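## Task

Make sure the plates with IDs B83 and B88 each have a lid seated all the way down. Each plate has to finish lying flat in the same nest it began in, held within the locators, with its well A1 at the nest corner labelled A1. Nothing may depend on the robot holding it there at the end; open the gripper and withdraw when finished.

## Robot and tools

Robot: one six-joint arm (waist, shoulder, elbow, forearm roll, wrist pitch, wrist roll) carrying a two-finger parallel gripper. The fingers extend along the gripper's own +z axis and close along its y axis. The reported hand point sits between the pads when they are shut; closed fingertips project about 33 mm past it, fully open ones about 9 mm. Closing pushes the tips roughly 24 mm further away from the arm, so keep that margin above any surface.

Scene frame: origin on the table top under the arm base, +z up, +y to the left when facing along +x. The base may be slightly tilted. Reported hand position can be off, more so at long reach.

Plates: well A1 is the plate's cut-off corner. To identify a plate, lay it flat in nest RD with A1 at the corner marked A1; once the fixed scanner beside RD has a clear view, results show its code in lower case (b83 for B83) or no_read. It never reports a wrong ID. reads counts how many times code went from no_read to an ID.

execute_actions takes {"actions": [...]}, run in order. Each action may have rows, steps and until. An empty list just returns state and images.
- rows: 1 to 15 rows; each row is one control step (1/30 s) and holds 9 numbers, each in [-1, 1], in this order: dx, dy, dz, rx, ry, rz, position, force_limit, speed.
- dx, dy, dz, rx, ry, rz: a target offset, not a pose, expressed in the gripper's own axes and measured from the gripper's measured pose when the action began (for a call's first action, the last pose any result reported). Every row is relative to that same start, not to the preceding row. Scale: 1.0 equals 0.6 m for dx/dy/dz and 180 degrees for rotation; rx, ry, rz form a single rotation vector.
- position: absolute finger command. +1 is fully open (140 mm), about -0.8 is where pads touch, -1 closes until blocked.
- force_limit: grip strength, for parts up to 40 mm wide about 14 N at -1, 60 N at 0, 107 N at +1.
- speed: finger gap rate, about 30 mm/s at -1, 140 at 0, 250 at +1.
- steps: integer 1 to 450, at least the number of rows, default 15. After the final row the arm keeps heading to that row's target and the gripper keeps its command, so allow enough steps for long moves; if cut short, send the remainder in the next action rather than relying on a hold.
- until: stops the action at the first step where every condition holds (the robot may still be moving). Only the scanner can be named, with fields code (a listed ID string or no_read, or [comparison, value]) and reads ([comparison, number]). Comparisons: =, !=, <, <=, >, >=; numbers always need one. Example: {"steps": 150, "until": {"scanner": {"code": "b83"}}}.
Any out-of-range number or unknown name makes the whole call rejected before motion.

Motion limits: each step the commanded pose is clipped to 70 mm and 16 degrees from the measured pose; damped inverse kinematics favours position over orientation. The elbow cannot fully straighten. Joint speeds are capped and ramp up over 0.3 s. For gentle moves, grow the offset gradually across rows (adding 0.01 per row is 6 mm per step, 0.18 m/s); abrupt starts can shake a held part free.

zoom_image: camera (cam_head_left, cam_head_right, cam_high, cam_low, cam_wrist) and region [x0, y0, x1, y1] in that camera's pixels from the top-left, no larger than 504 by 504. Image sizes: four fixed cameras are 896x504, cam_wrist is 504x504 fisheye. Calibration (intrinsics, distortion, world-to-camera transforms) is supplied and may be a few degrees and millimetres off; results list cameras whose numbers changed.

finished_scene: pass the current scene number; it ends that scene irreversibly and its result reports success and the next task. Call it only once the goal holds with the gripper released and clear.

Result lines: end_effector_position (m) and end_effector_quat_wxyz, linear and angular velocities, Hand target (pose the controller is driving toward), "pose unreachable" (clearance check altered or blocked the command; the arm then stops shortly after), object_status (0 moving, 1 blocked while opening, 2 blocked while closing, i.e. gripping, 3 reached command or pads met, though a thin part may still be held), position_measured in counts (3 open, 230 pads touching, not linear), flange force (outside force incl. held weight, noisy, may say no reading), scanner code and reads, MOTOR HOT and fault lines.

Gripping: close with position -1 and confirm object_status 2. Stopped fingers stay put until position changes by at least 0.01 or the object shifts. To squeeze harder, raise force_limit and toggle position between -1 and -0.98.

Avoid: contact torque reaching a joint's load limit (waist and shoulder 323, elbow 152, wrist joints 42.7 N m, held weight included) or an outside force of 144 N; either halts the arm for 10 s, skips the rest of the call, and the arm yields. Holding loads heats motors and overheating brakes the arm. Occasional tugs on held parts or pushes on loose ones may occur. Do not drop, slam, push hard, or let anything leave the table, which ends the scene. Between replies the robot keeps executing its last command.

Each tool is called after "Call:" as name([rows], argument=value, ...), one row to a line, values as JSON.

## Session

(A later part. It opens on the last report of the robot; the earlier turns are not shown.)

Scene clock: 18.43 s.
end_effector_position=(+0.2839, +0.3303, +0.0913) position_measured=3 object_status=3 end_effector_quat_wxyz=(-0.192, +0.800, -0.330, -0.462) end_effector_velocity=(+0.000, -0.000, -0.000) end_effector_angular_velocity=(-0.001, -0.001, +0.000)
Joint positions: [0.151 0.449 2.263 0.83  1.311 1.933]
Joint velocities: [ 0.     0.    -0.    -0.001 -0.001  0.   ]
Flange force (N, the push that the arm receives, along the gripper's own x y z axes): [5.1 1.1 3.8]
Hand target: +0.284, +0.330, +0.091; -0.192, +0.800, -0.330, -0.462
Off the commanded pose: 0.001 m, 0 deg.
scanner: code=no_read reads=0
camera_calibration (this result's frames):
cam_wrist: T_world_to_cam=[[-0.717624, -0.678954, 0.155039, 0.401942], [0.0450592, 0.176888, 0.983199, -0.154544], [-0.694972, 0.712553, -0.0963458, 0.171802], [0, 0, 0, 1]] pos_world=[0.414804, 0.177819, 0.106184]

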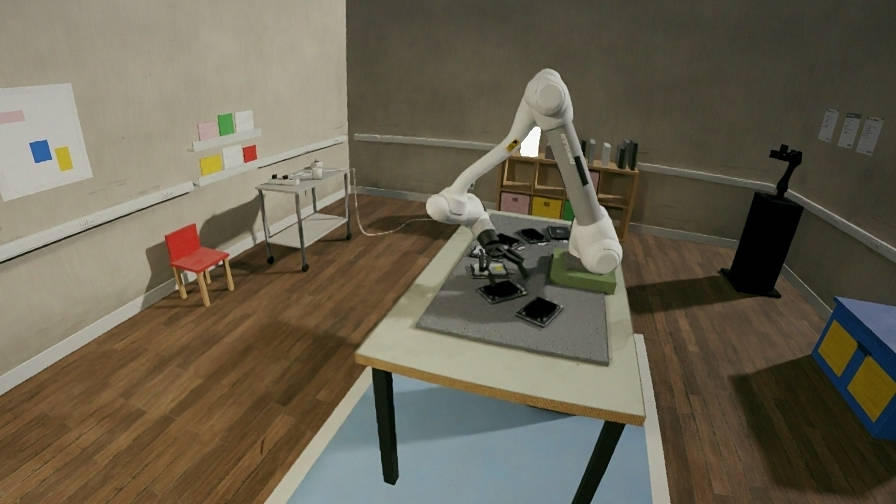

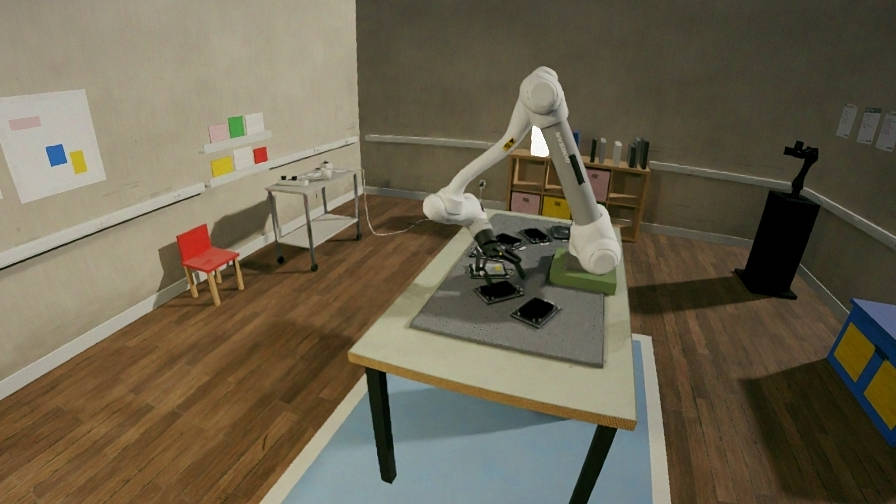

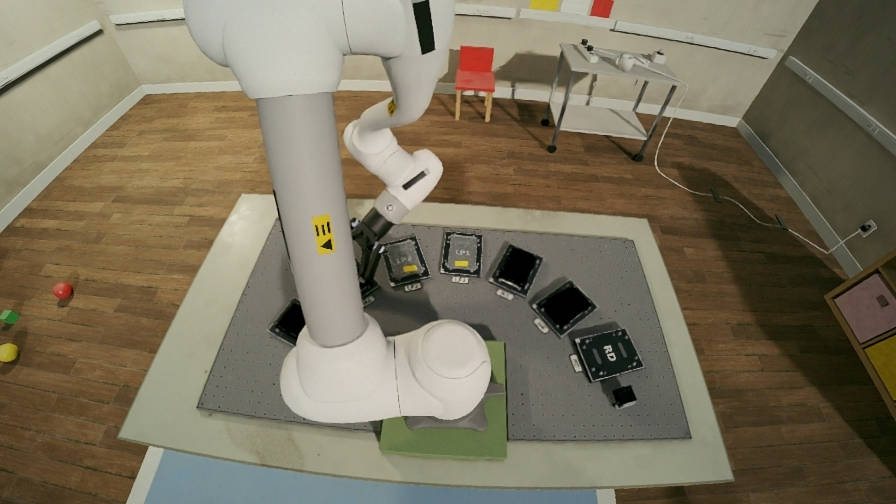

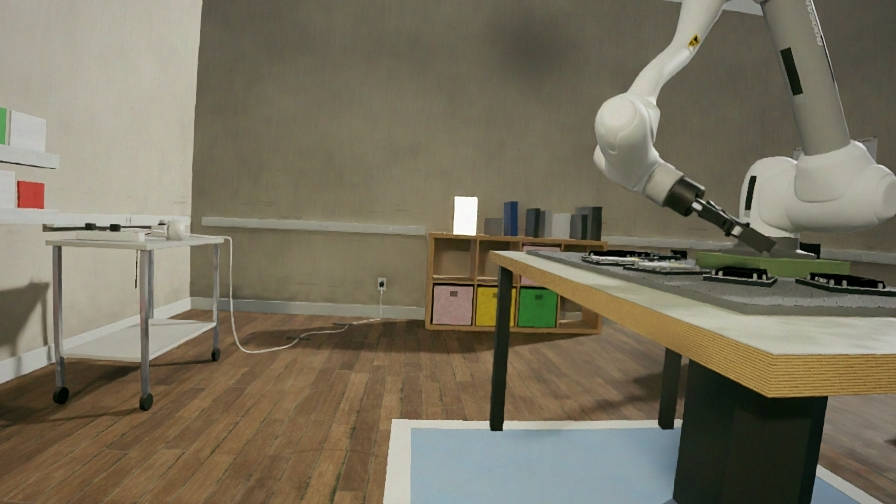

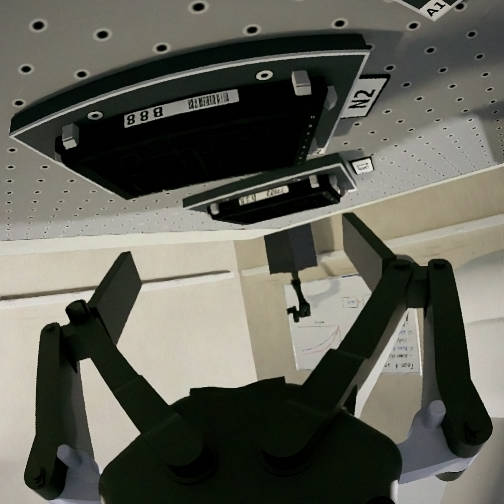

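Call:
execute_actions([
  {"rows": [
[0.0115,0.0086,-0.0328,0.0218,0.0142,0.0378,1,-1,1],
[0.0229,0.0173,-0.0655,0.0437,0.0283,0.0757,1,-1,1],
[0.0344,0.0259,-0.0983,0.0655,0.0425,0.1135,1,-1,1],
[0.0459,0.0345,-0.1310,0.0874,0.0567,0.1514,1,-1,1],
[0.0574,0.0432,-0.1638,0.1092,0.0708,0.1892,1,-1,1],
[0.0688,0.0518,-0.1966,0.1311,0.0850,0.2271,1,-1,1],
[0.0803,0.0604,-0.2293,0.1529,0.0992,0.2649,1,-1,1],
[0.0918,0.0690,-0.2621,0.1748,0.1133,0.3028,1,-1,1],
[0.1032,0.0777,-0.2948,0.1966,0.1275,0.3406,1,-1,1],
[0.1147,0.0863,-0.3276,0.2184,0.1417,0.3785,1,-1,1],
[0.1147,0.0863,-0.3276,0.2403,0.1558,0.4163,1,-1,1],
[0.1147,0.0863,-0.3276,0.2621,0.1700,0.4542,1,-1,1],
[0.1147,0.0863,-0.3276,0.2840,0.1842,0.4920,1,-1,1],
[0.1147,0.0863,-0.3276,0.3058,0.1983,0.5299,1,-1,1],
[0.1147,0.0863,-0.3276,0.3277,0.2125,0.5677,1,-1,1]
], "steps": 65},
])

Scene clock: 21.70 s.
end_effector_position=(+0.3922, +0.1489, +0.1300) position_measured=3 object_status=3 end_effector_quat_wxyz=(+0.001, -0.180, +0.984, +0.000) end_effector_velocity=(-0.001, +0.001, -0.000) end_effector_angular_velocity=(-0.007, +0.004, -0.004)
Joint positions: [ 0.249 -0.011  2.293 -0.008  0.855  4.642]
Joint velocities: [ 0.007  0.004 -0.002 -0.008  0.004  0.016]
Flange force (N, the push that the arm receives, along the gripper's own x y z axes): [0.8 -4.7 5.7]
Hand target: +0.392, +0.149, +0.130; +0.001, -0.180, +0.984, -0.000
Off the commanded pose: 0.000 m, 0 deg.
scanner: code=no_read reads=0
camera_calibration (this result's frames):
cam_wrist: T_world_to_cam=[[-0.208123, 0.976603, 0.0541477, -0.0826613], [0.895658, 0.168042, 0.411776, -0.423415], [0.393042, 0.134198, -0.909675, 0.145229], [0, 0, 0, 1]] pos_world=[0.304951, 0.132389, 0.310939]

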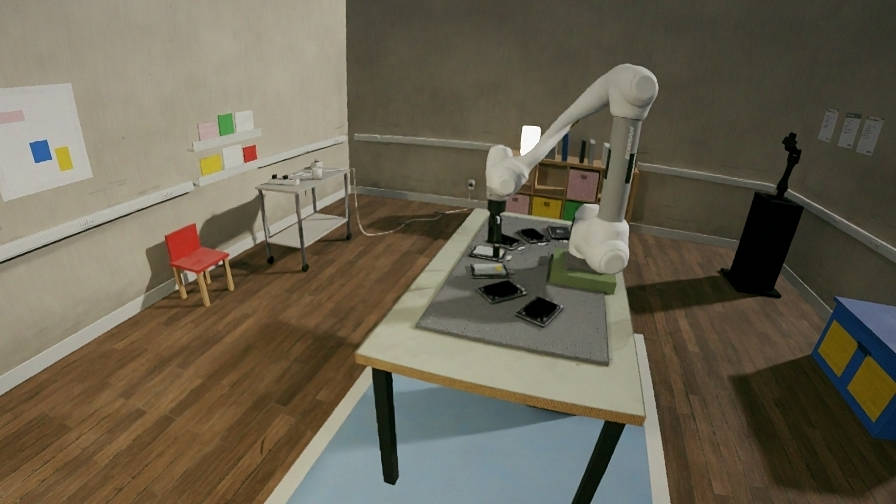

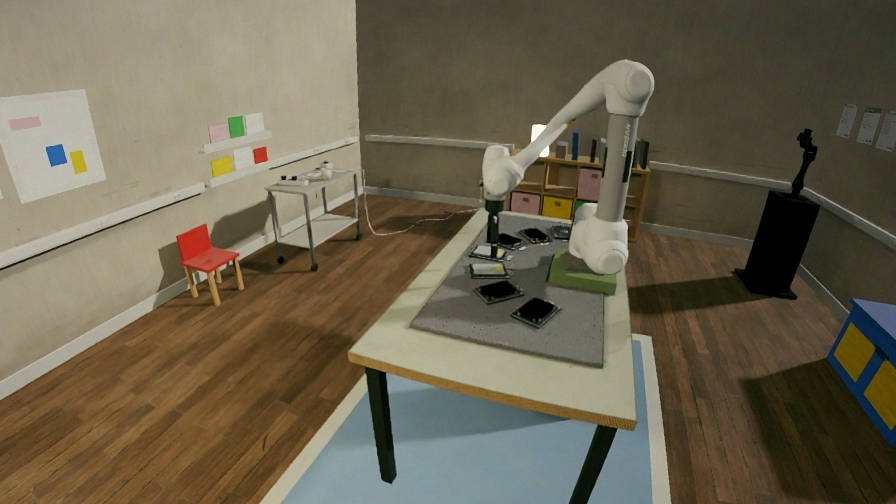

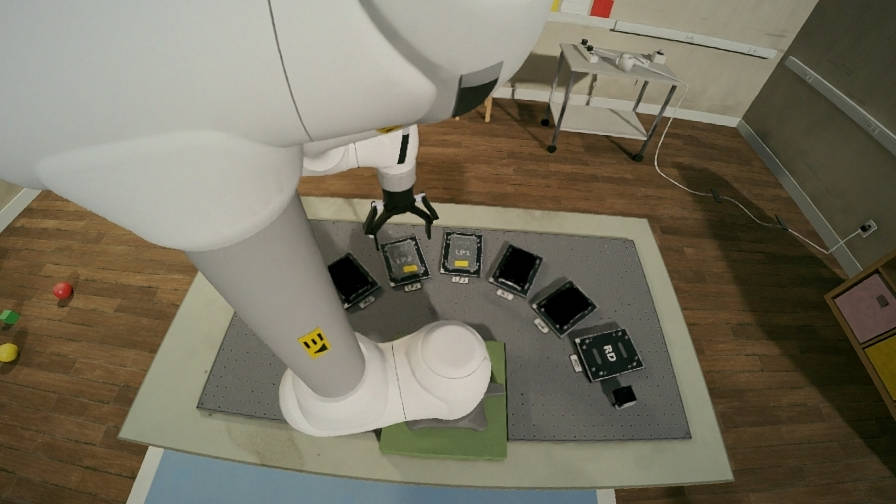

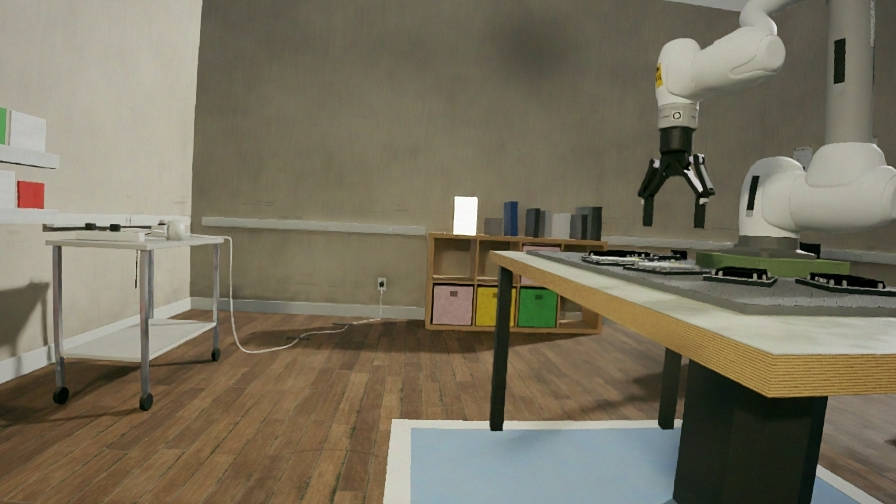

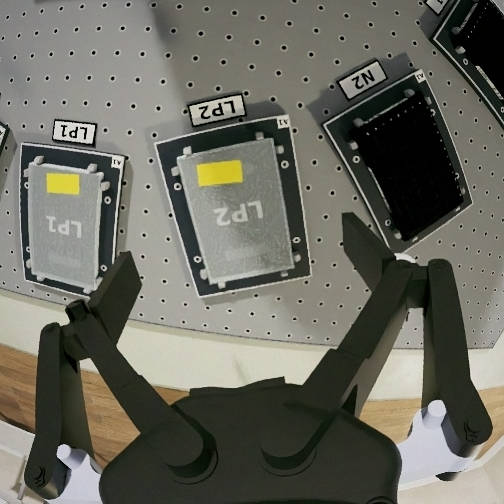

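Call:
zoom_image(camera="cam_wrist", region=[145, 105, 325, 305])

Call:
zoom_image(camera="cam_wrist", region=[225, 110, 305, 190])

Call:
zoom_image(camera="cam_wrist", region=[150, 125, 230, 205])

Call:
zoom_image(camera="cam_wrist", region=[190, 230, 320, 305])

Region (145, 105, 325, 305) of cam_wrist's 504x504 image, scaled by 2.520, with more detail than that image has; it fills the left 454 columns of this view, and the rest is white.

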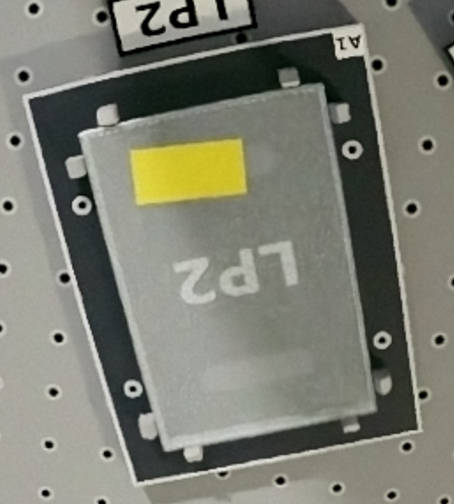

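Region (225, 110, 305, 190) of cam_wrist's 504x504 image, scaled by 6.300, with more detail than that image has.

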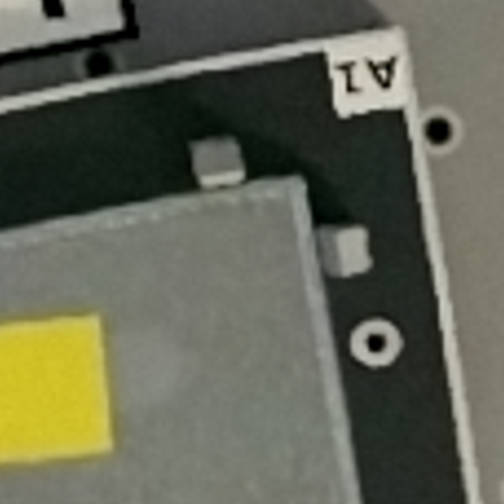

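Region (150, 125, 230, 205) of cam_wrist's 504x504 image, scaled by 6.300, with more detail than that image has.

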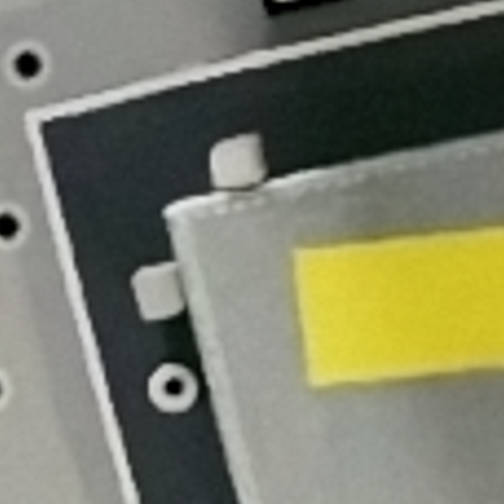

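Region (190, 230, 320, 305) of cam_wrist's 504x504 image, scaled by 3.877, with more detail than that image has; it fills the top 291 rows of this view, and the rest is white.

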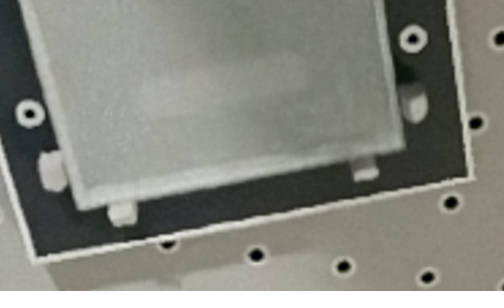

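Call:
zoom_image(camera="cam_low", region=[610, 215, 730, 285])

Call:
zoom_image(camera="cam_wrist", region=[315, 60, 485, 260])

Region (610, 215, 730, 285) of cam_low's 896x504 image, scaled by 4.200, with more detail than that image has; it fills the top 294 rows of this view, and the rest is white.

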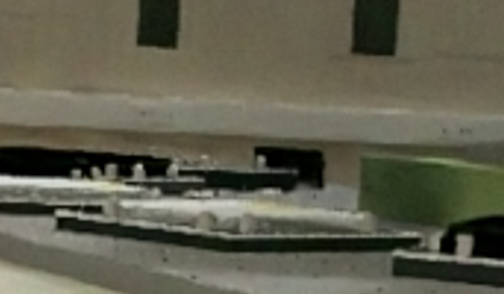

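Region (315, 60, 485, 260) of cam_wrist's 504x504 image, scaled by 2.520, with more detail than that image has; it fills the left 428 columns of this view, and the rest is white.

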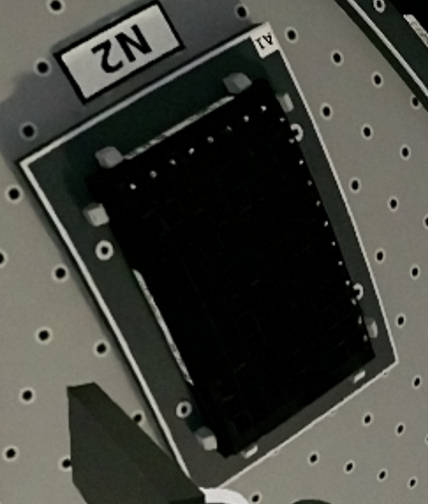

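Call:
zoom_image(camera="cam_low", region=[620, 255, 715, 285])

Call:
zoom_image(camera="cam_low", region=[695, 260, 785, 295])

Region (620, 255, 715, 285) of cam_low's 896x504 image, scaled by 5.305, with more detail than that image has; it fills the top 159 rows of this view, and the rest is white.

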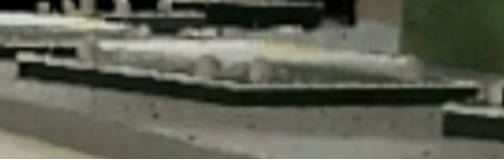

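Region (695, 260, 785, 295) of cam_low's 896x504 image, scaled by 5.600, with more detail than that image has.

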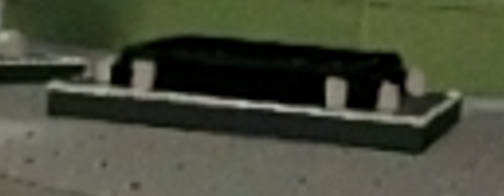

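Call:
execute_actions([
  {"rows": [
[-0.0013,0.0011,0.0060,-0.0,0,-0.0012,0.4,-1,0.5],
[-0.0027,0.0021,0.0140,0,0,-0.0024,0.4,-1,0.5],
[-0.0040,0.0032,0.0240,0,0,-0.0036,0.4,-1,0.5],
[-0.0054,0.0042,0.0350,0,0,-0.0048,0.4,-1,0.5],
[-0.0067,0.0053,0.0460,0,0,-0.0060,0.4,-1,0.5],
[-0.0081,0.0063,0.0570,0,0,-0.0072,0.4,-1,0.5],
[-0.0094,0.0074,0.0680,0,0,-0.0084,0.4,-1,0.5],
[-0.0108,0.0085,0.0780,0,0,-0.0096,0.4,-1,0.5],
[-0.0121,0.0095,0.0860,0,0,-0.0109,0.4,-1,0.5],
[-0.0135,0.0106,0.0917,0,0,-0.0121,0.4,-1,0.5]
], "steps": 30},
])

Scene clock: 27.23 s.
end_effector_position=(+0.3976, +0.1578, +0.0749) position_measured=78 object_status=3 end_effector_quat_wxyz=(+0.001, -0.198, +0.980, +0.000) end_effector_velocity=(-0.000, +0.001, -0.000) end_effector_angular_velocity=(+0.001, +0.000, +0.000)
Joint positions: [ 0.265  0.087  2.328 -0.009  0.723  4.622]
Joint velocities: [ 0.001  0.     0.     0.001 -0.    -0.   ]
Flange force (N, the push that the arm receives, along the gripper's own x y z axes): [0.8 -3.1 4.6]
Hand target: +0.398, +0.158, +0.075; +0.001, -0.198, +0.980, +0.000
Off the commanded pose: 0.000 m, 0 deg.
scanner: code=no_read reads=0
camera_calibration (this result's frames):
cam_wrist: T_world_to_cam=[[-0.245188, 0.967959, 0.0542134, -0.0711905], [0.888603, 0.202023, 0.411791, -0.409674], [0.387644, 0.14914, -0.909664, 0.0915666], [0, 0, 0, 1]] pos_world=[0.311087, 0.138017, 0.255854]

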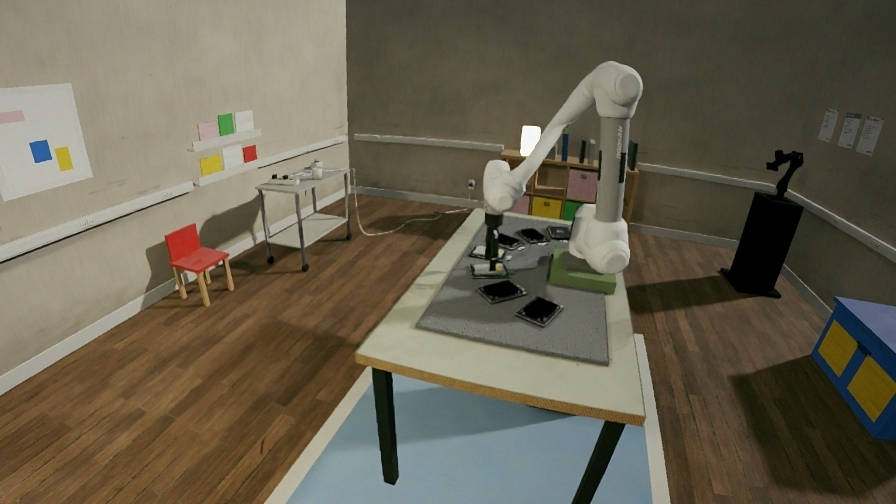

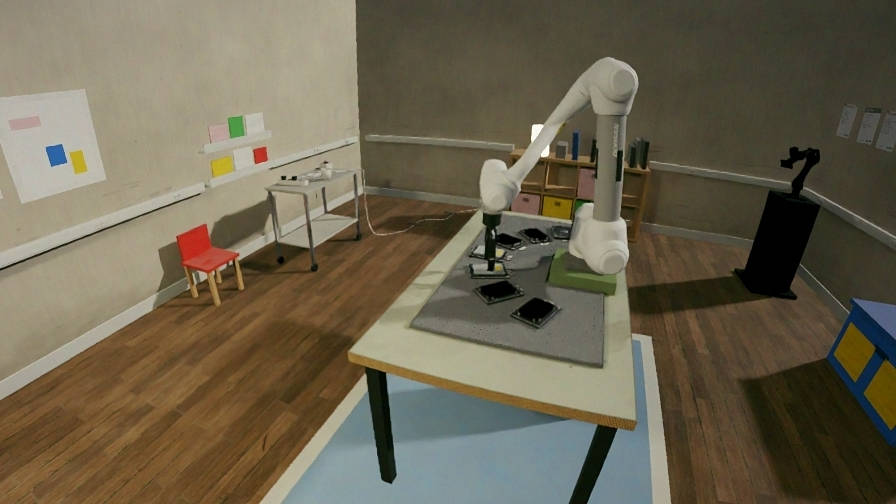

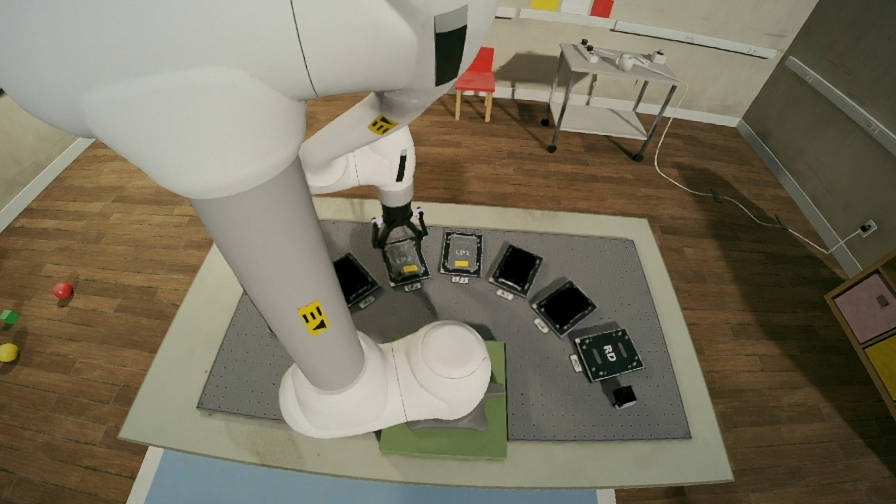

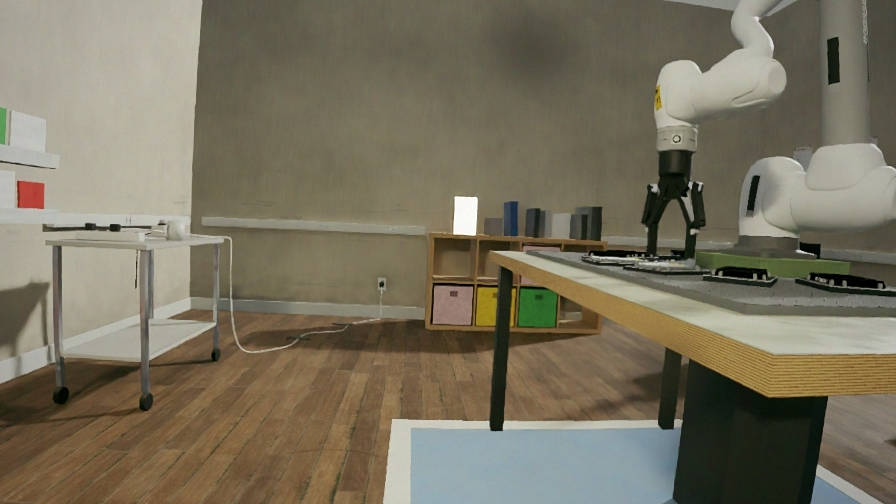

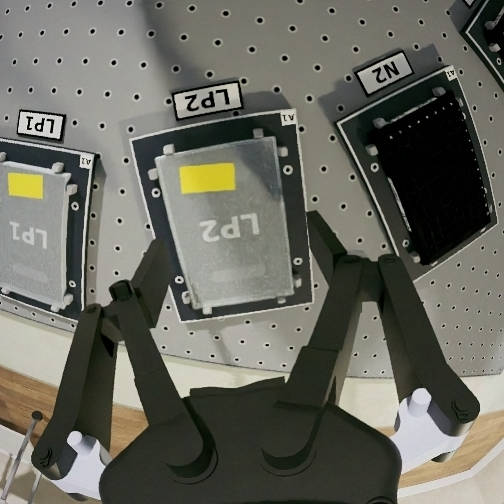

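Call:
zoom_image(camera="cam_wrist", region=[120, 100, 340, 330])

Call:
zoom_image(camera="cam_low", region=[615, 225, 725, 285])

Region (120, 100, 340, 330) of cam_wrist's 504x504 image, scaled by 2.191, with more detail than that image has; it fills the left 482 columns of this view, and the rest is white.

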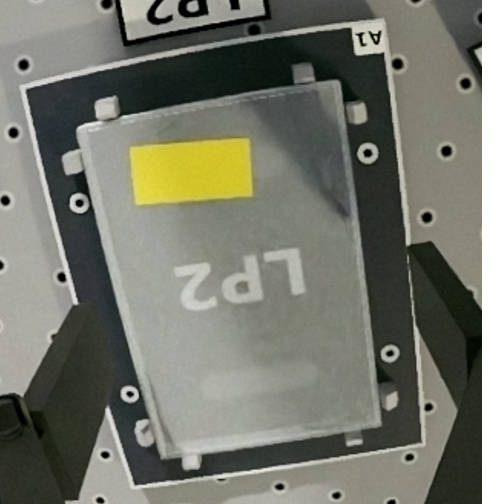

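Region (615, 225, 725, 285) of cam_low's 896x504 image, scaled by 4.582, with more detail than that image has; it fills the top 275 rows of this view, and the rest is white.

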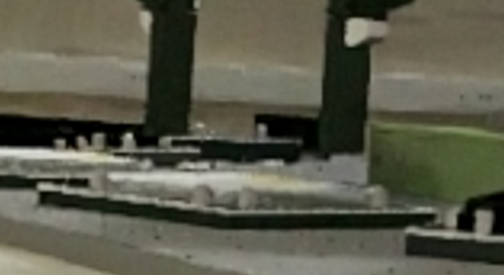

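Call:
zoom_image(camera="cam_wrist", region=[135, 200, 215, 300])

Call:
zoom_image(camera="cam_wrist", region=[265, 175, 345, 275])

Region (135, 200, 215, 300) of cam_wrist's 504x504 image, scaled by 5.040, with more detail than that image has; it fills the left 403 columns of this view, and the rest is white.

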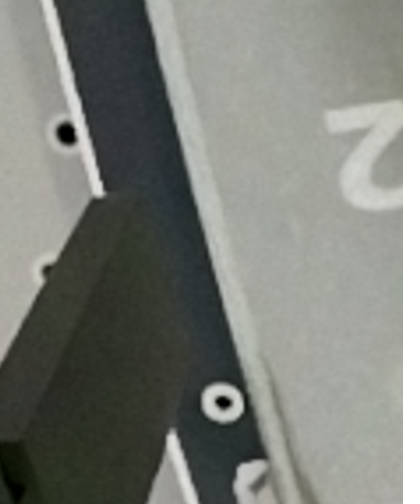

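Region (265, 175, 345, 275) of cam_wrist's 504x504 image, scaled by 5.040, with more detail than that image has; it fills the left 403 columns of this view, and the rest is white.

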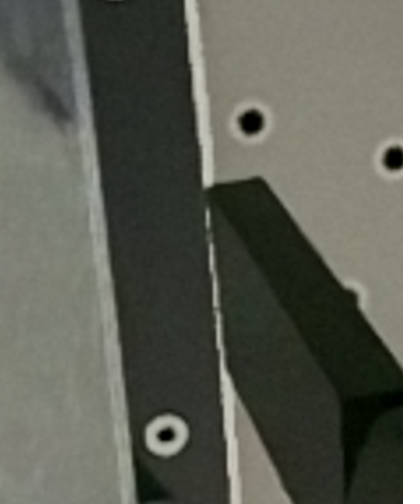

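Call:
zoom_image(camera="cam_wrist", region=[125, 130, 195, 200])

Call:
zoom_image(camera="cam_wrist", region=[240, 105, 310, 175])

Call:
zoom_image(camera="cam_wrist", region=[165, 265, 235, 335])

Call:
zoom_image(camera="cam_wrist", region=[255, 245, 325, 315])

Region (125, 130, 195, 200) of cam_wrist's 504x504 image, scaled by 7.200, with more detail than that image has.

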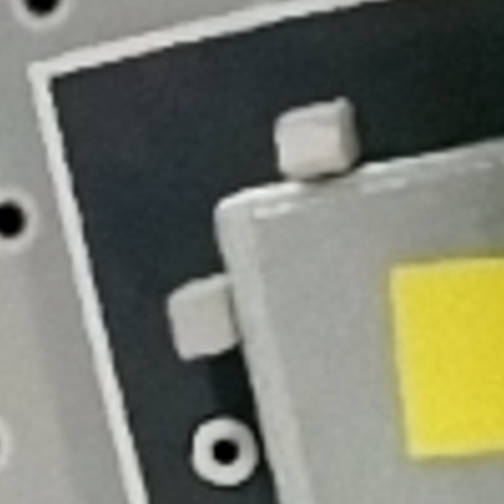

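Region (240, 105, 310, 175) of cam_wrist's 504x504 image, scaled by 7.200, with more detail than that image has.

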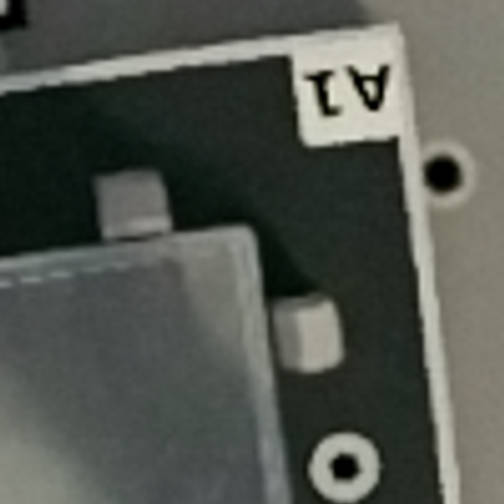

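Region (165, 265, 235, 335) of cam_wrist's 504x504 image, scaled by 7.200, with more detail than that image has.

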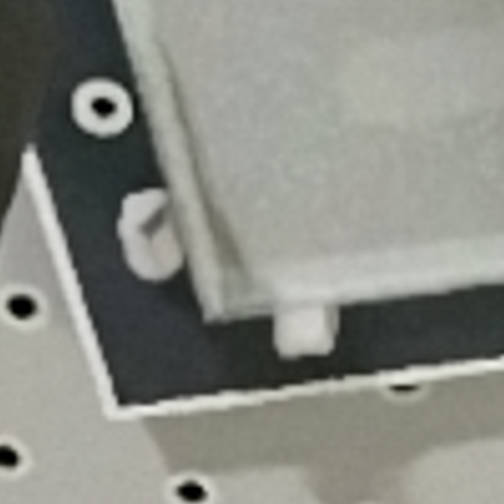

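Region (255, 245, 325, 315) of cam_wrist's 504x504 image, scaled by 7.200, with more detail than that image has.

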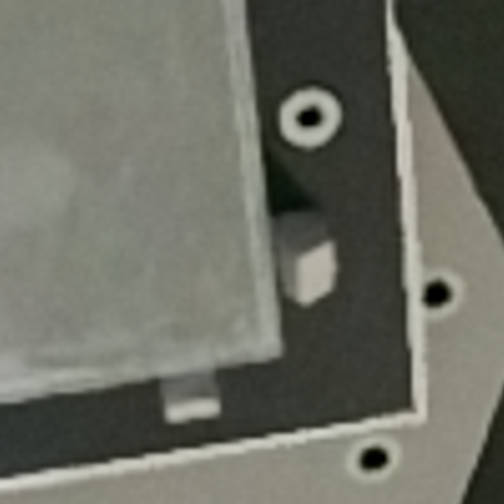

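Call:
execute_actions([
  {"rows": [
[0,-0.0020,0.0020,0,0,0,0.4,-1,0.5],
[0,-0.0045,0.0050,0,0,0,0.4,-1,0.5],
[0,-0.0070,0.0090,0,0,0,0.4,-1,0.5],
[0,-0.0083,0.0140,0,0,0,0.4,-1,0.5],
[0,-0.0083,0.0190,0,0,0,0.4,-1,0.5],
[0,-0.0083,0.0240,0,0,0,0.4,-1,0.5],
[0,-0.0083,0.0280,0,0,0,0.4,-1,0.5],
[0,-0.0083,0.0315,0,0,0,0.4,-1,0.5]
], "steps": 22},
])

Scene clock: 31.23 s.
end_effector_position=(+0.3996, +0.1533, +0.0560) position_measured=78 object_status=3 end_effector_quat_wxyz=(+0.001, -0.198, +0.980, +0.000) end_effector_velocity=(-0.000, -0.000, -0.000) end_effector_angular_velocity=(-0.001, -0.000, +0.003)
Joint positions: [ 0.253  0.12   2.342 -0.009  0.676  4.61 ]
Joint velocities: [ 0.     0.     0.    -0.001 -0.001 -0.001]
Flange force (N, the push that the arm receives, along the gripper's own x y z axes): [0.1 1.7 4.7]
Hand target: +0.400, +0.153, +0.056; +0.001, -0.198, +0.980, +0.000
Off the commanded pose: 0.000 m, 0 deg.
scanner: code=no_read reads=0
camera_calibration (this result's frames):
cam_wrist: T_world_to_cam=[[-0.245241, 0.967945, 0.0542158, -0.0652421], [0.888591, 0.20207, 0.411794, -0.402727], [0.387639, 0.149164, -0.909663, 0.0742663], [0, 0, 0, 1]] pos_world=[0.313071, 0.133452, 0.236935]

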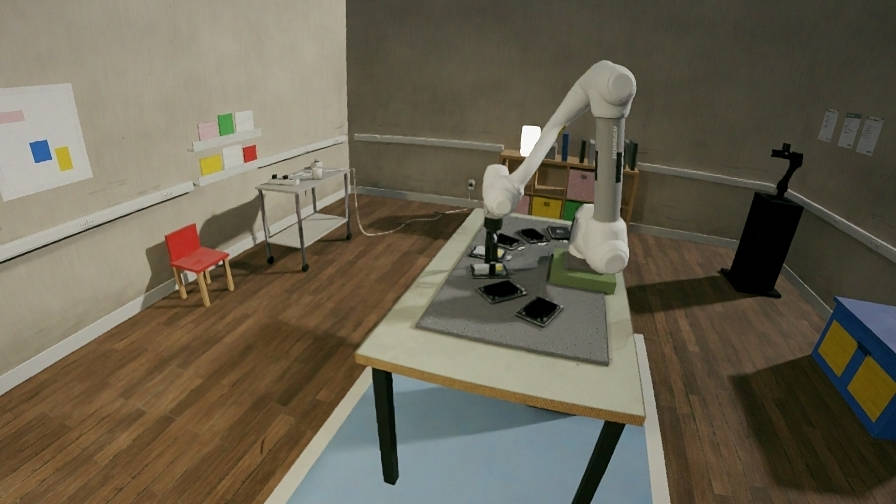

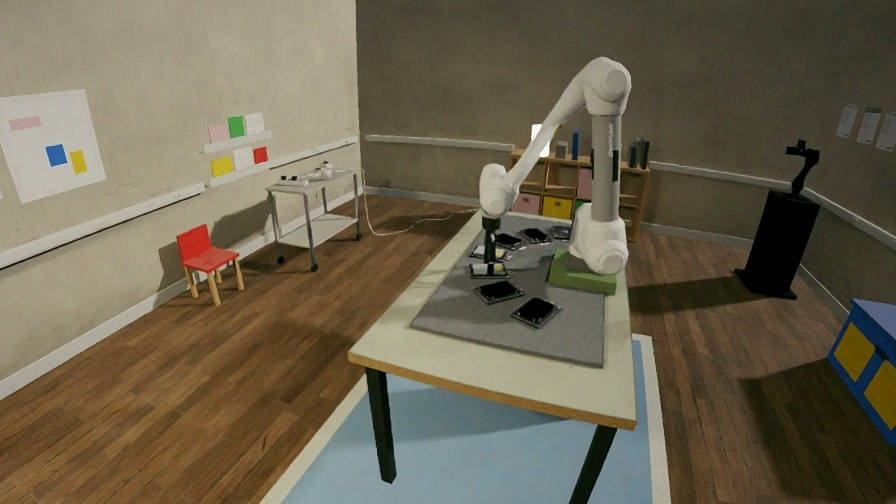

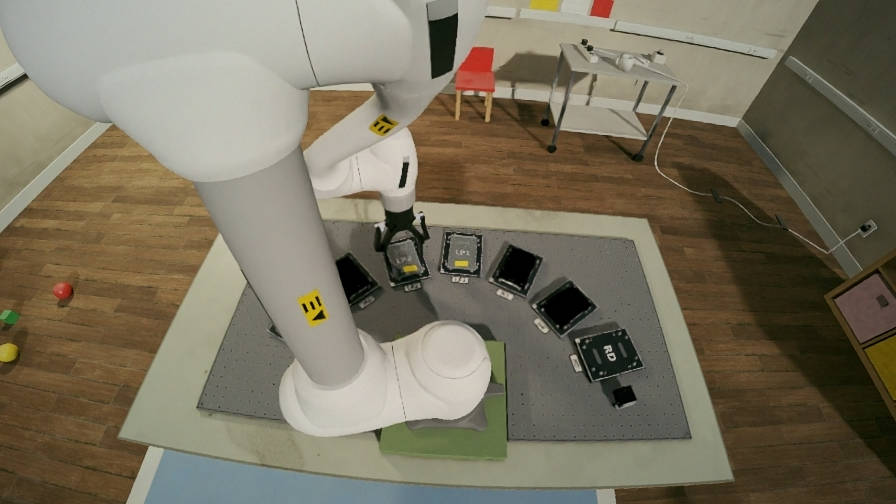

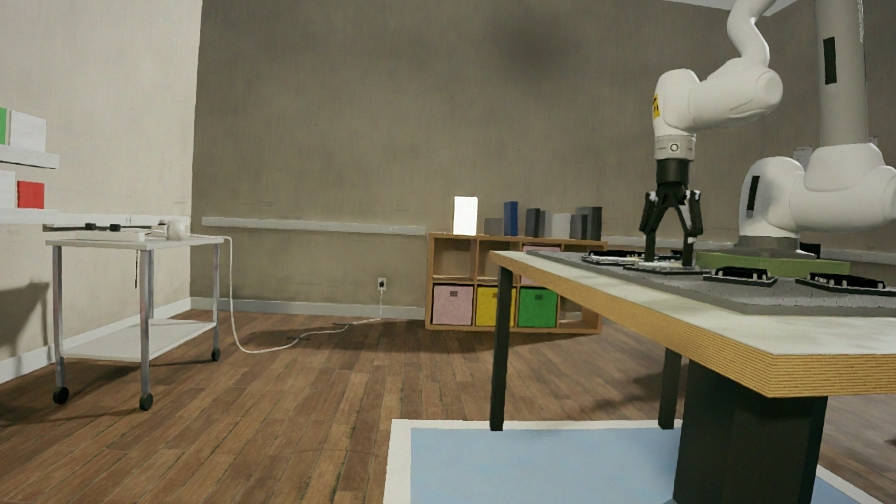

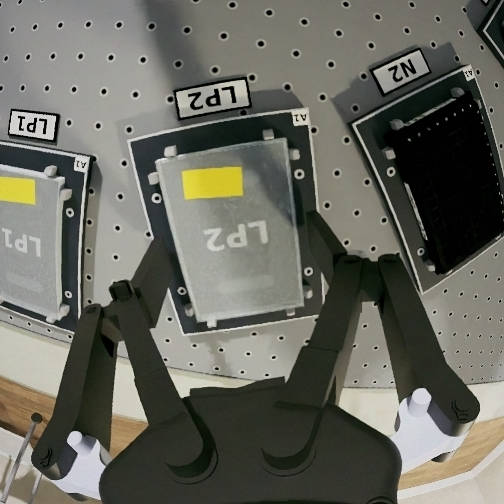

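Call:
zoom_image(camera="cam_wrist", region=[135, 200, 215, 300])

Call:
zoom_image(camera="cam_wrist", region=[265, 175, 345, 275])

Call:
zoom_image(camera="cam_low", region=[620, 240, 720, 285])

Region (135, 200, 215, 300) of cam_wrist's 504x504 image, scaled by 5.040, with more detail than that image has; it fills the left 403 columns of this view, and the rest is white.

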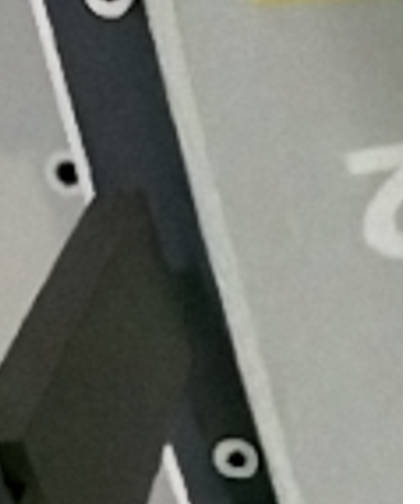

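Region (265, 175, 345, 275) of cam_wrist's 504x504 image, scaled by 5.040, with more detail than that image has; it fills the left 403 columns of this view, and the rest is white.

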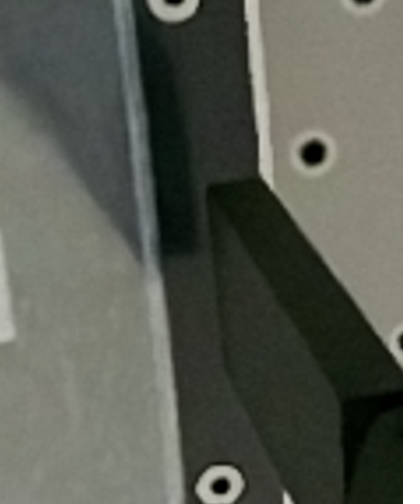

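Region (620, 240, 720, 285) of cam_low's 896x504 image, scaled by 5.040, with more detail than that image has; it fills the top 227 rows of this view, and the rest is white.

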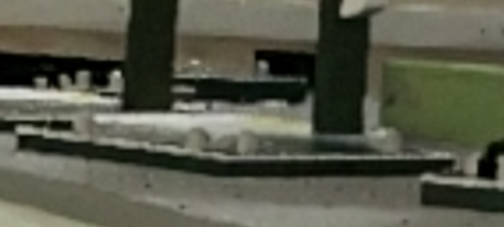

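Call:
execute_actions([
  {"rows": [
[0,0,0.0015,0,0,0,0.4,-1,0.5],
[0,0,0.0030,0,0,0,0.4,-1,0.5],
[0,0,0.0045,0,0,0,0.4,-1,0.5],
[0,0,0.0060,0,0,0,0.4,-1,0.5],
[0,0,0.0075,0,0,0,0.4,-1,0.5],
[0,0,0.0083,0,0,0,0.4,-1,0.5]
], "steps": 14},
])

Scene clock: 32.17 s.
end_effector_position=(+0.3996, +0.1533, +0.0511) position_measured=78 object_status=3 end_effector_quat_wxyz=(+0.001, -0.198, +0.980, +0.000) end_effector_velocity=(+0.000, +0.000, -0.001) end_effector_angular_velocity=(-0.000, -0.001, +0.002)
Joint positions: [ 0.253  0.128  2.345 -0.009  0.664  4.61 ]
Joint velocities: [ 0.001  0.001  0.    -0.    -0.002 -0.001]
Flange force (N, the push that the arm receives, along the gripper's own x y z axes): [3.4 -1.0 1.7]
Hand target: +0.400, +0.153, +0.051; +0.001, -0.198, +0.980, +0.000
Off the commanded pose: 0.000 m, 0 deg.
scanner: code=no_read reads=0
camera_calibration (this result's frames):
cam_wrist: T_world_to_cam=[[-0.245343, 0.967918, 0.0542311, -0.0649395], [0.88857, 0.202158, 0.411796, -0.400712], [0.387622, 0.14922, -0.909661, 0.0697668], [0, 0, 0, 1]] pos_world=[0.313085, 0.133453, 0.231998]

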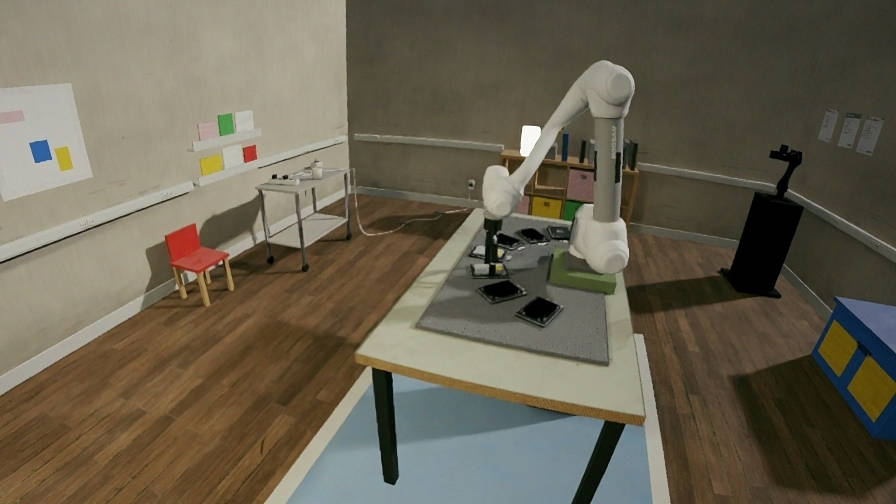

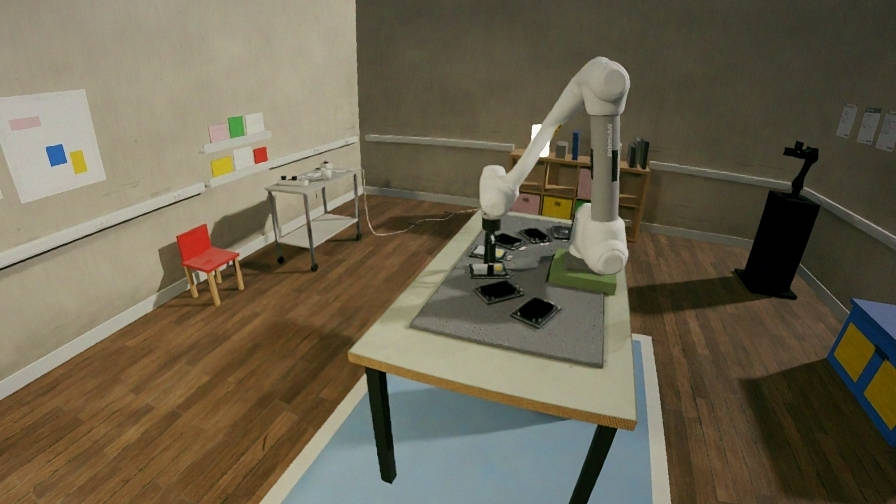

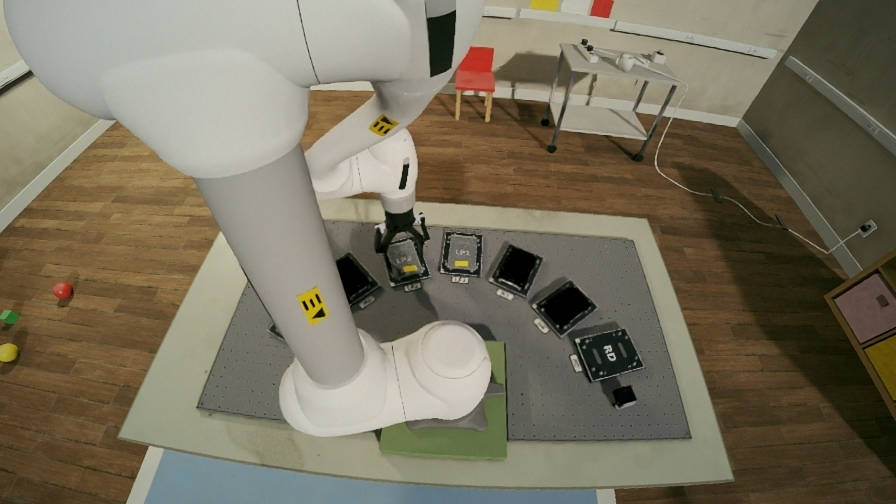

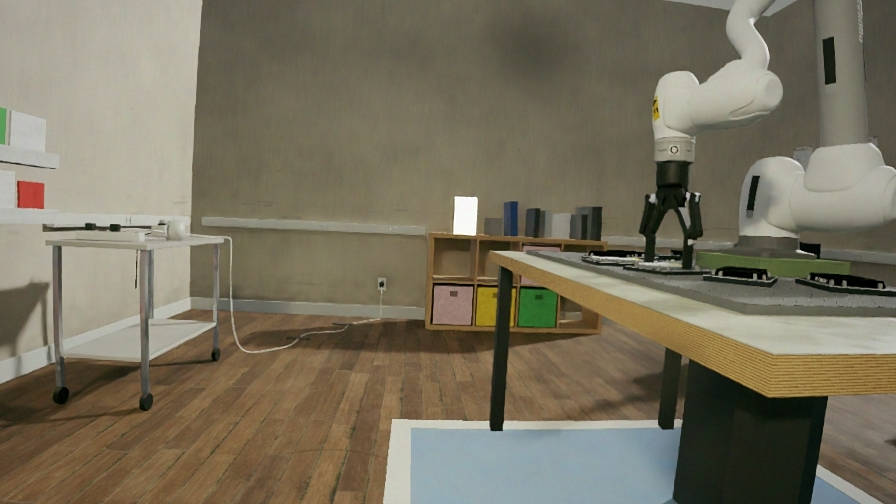

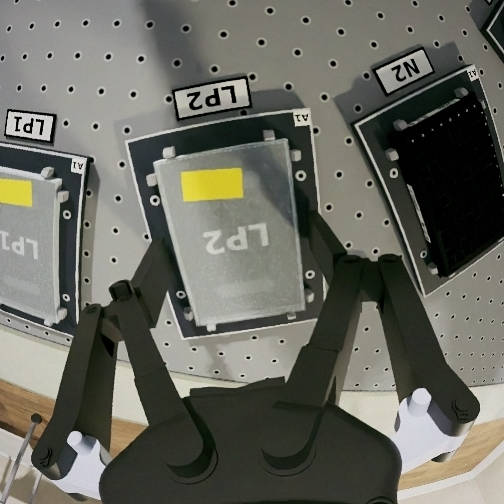

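Call:
zoom_image(camera="cam_low", region=[650, 250, 720, 280])

Call:
zoom_image(camera="cam_head_left", region=[460, 250, 520, 285])

Region (650, 250, 720, 280) of cam_low's 896x504 image, scaled by 7.200, with more detail than that image has; it fills the top 216 rows of this view, and the rest is white.

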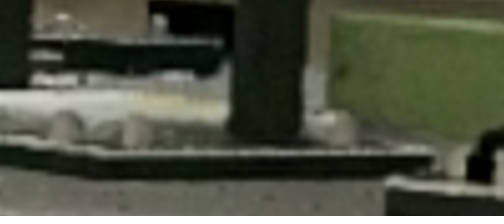

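Region (460, 250, 520, 285) of cam_head_left's 896x504 image, scaled by 8.400, with more detail than that image has; it fills the top 294 rows of this view, and the rest is white.

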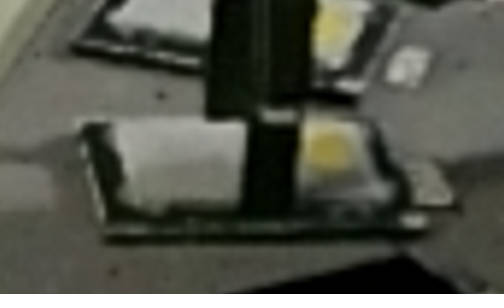

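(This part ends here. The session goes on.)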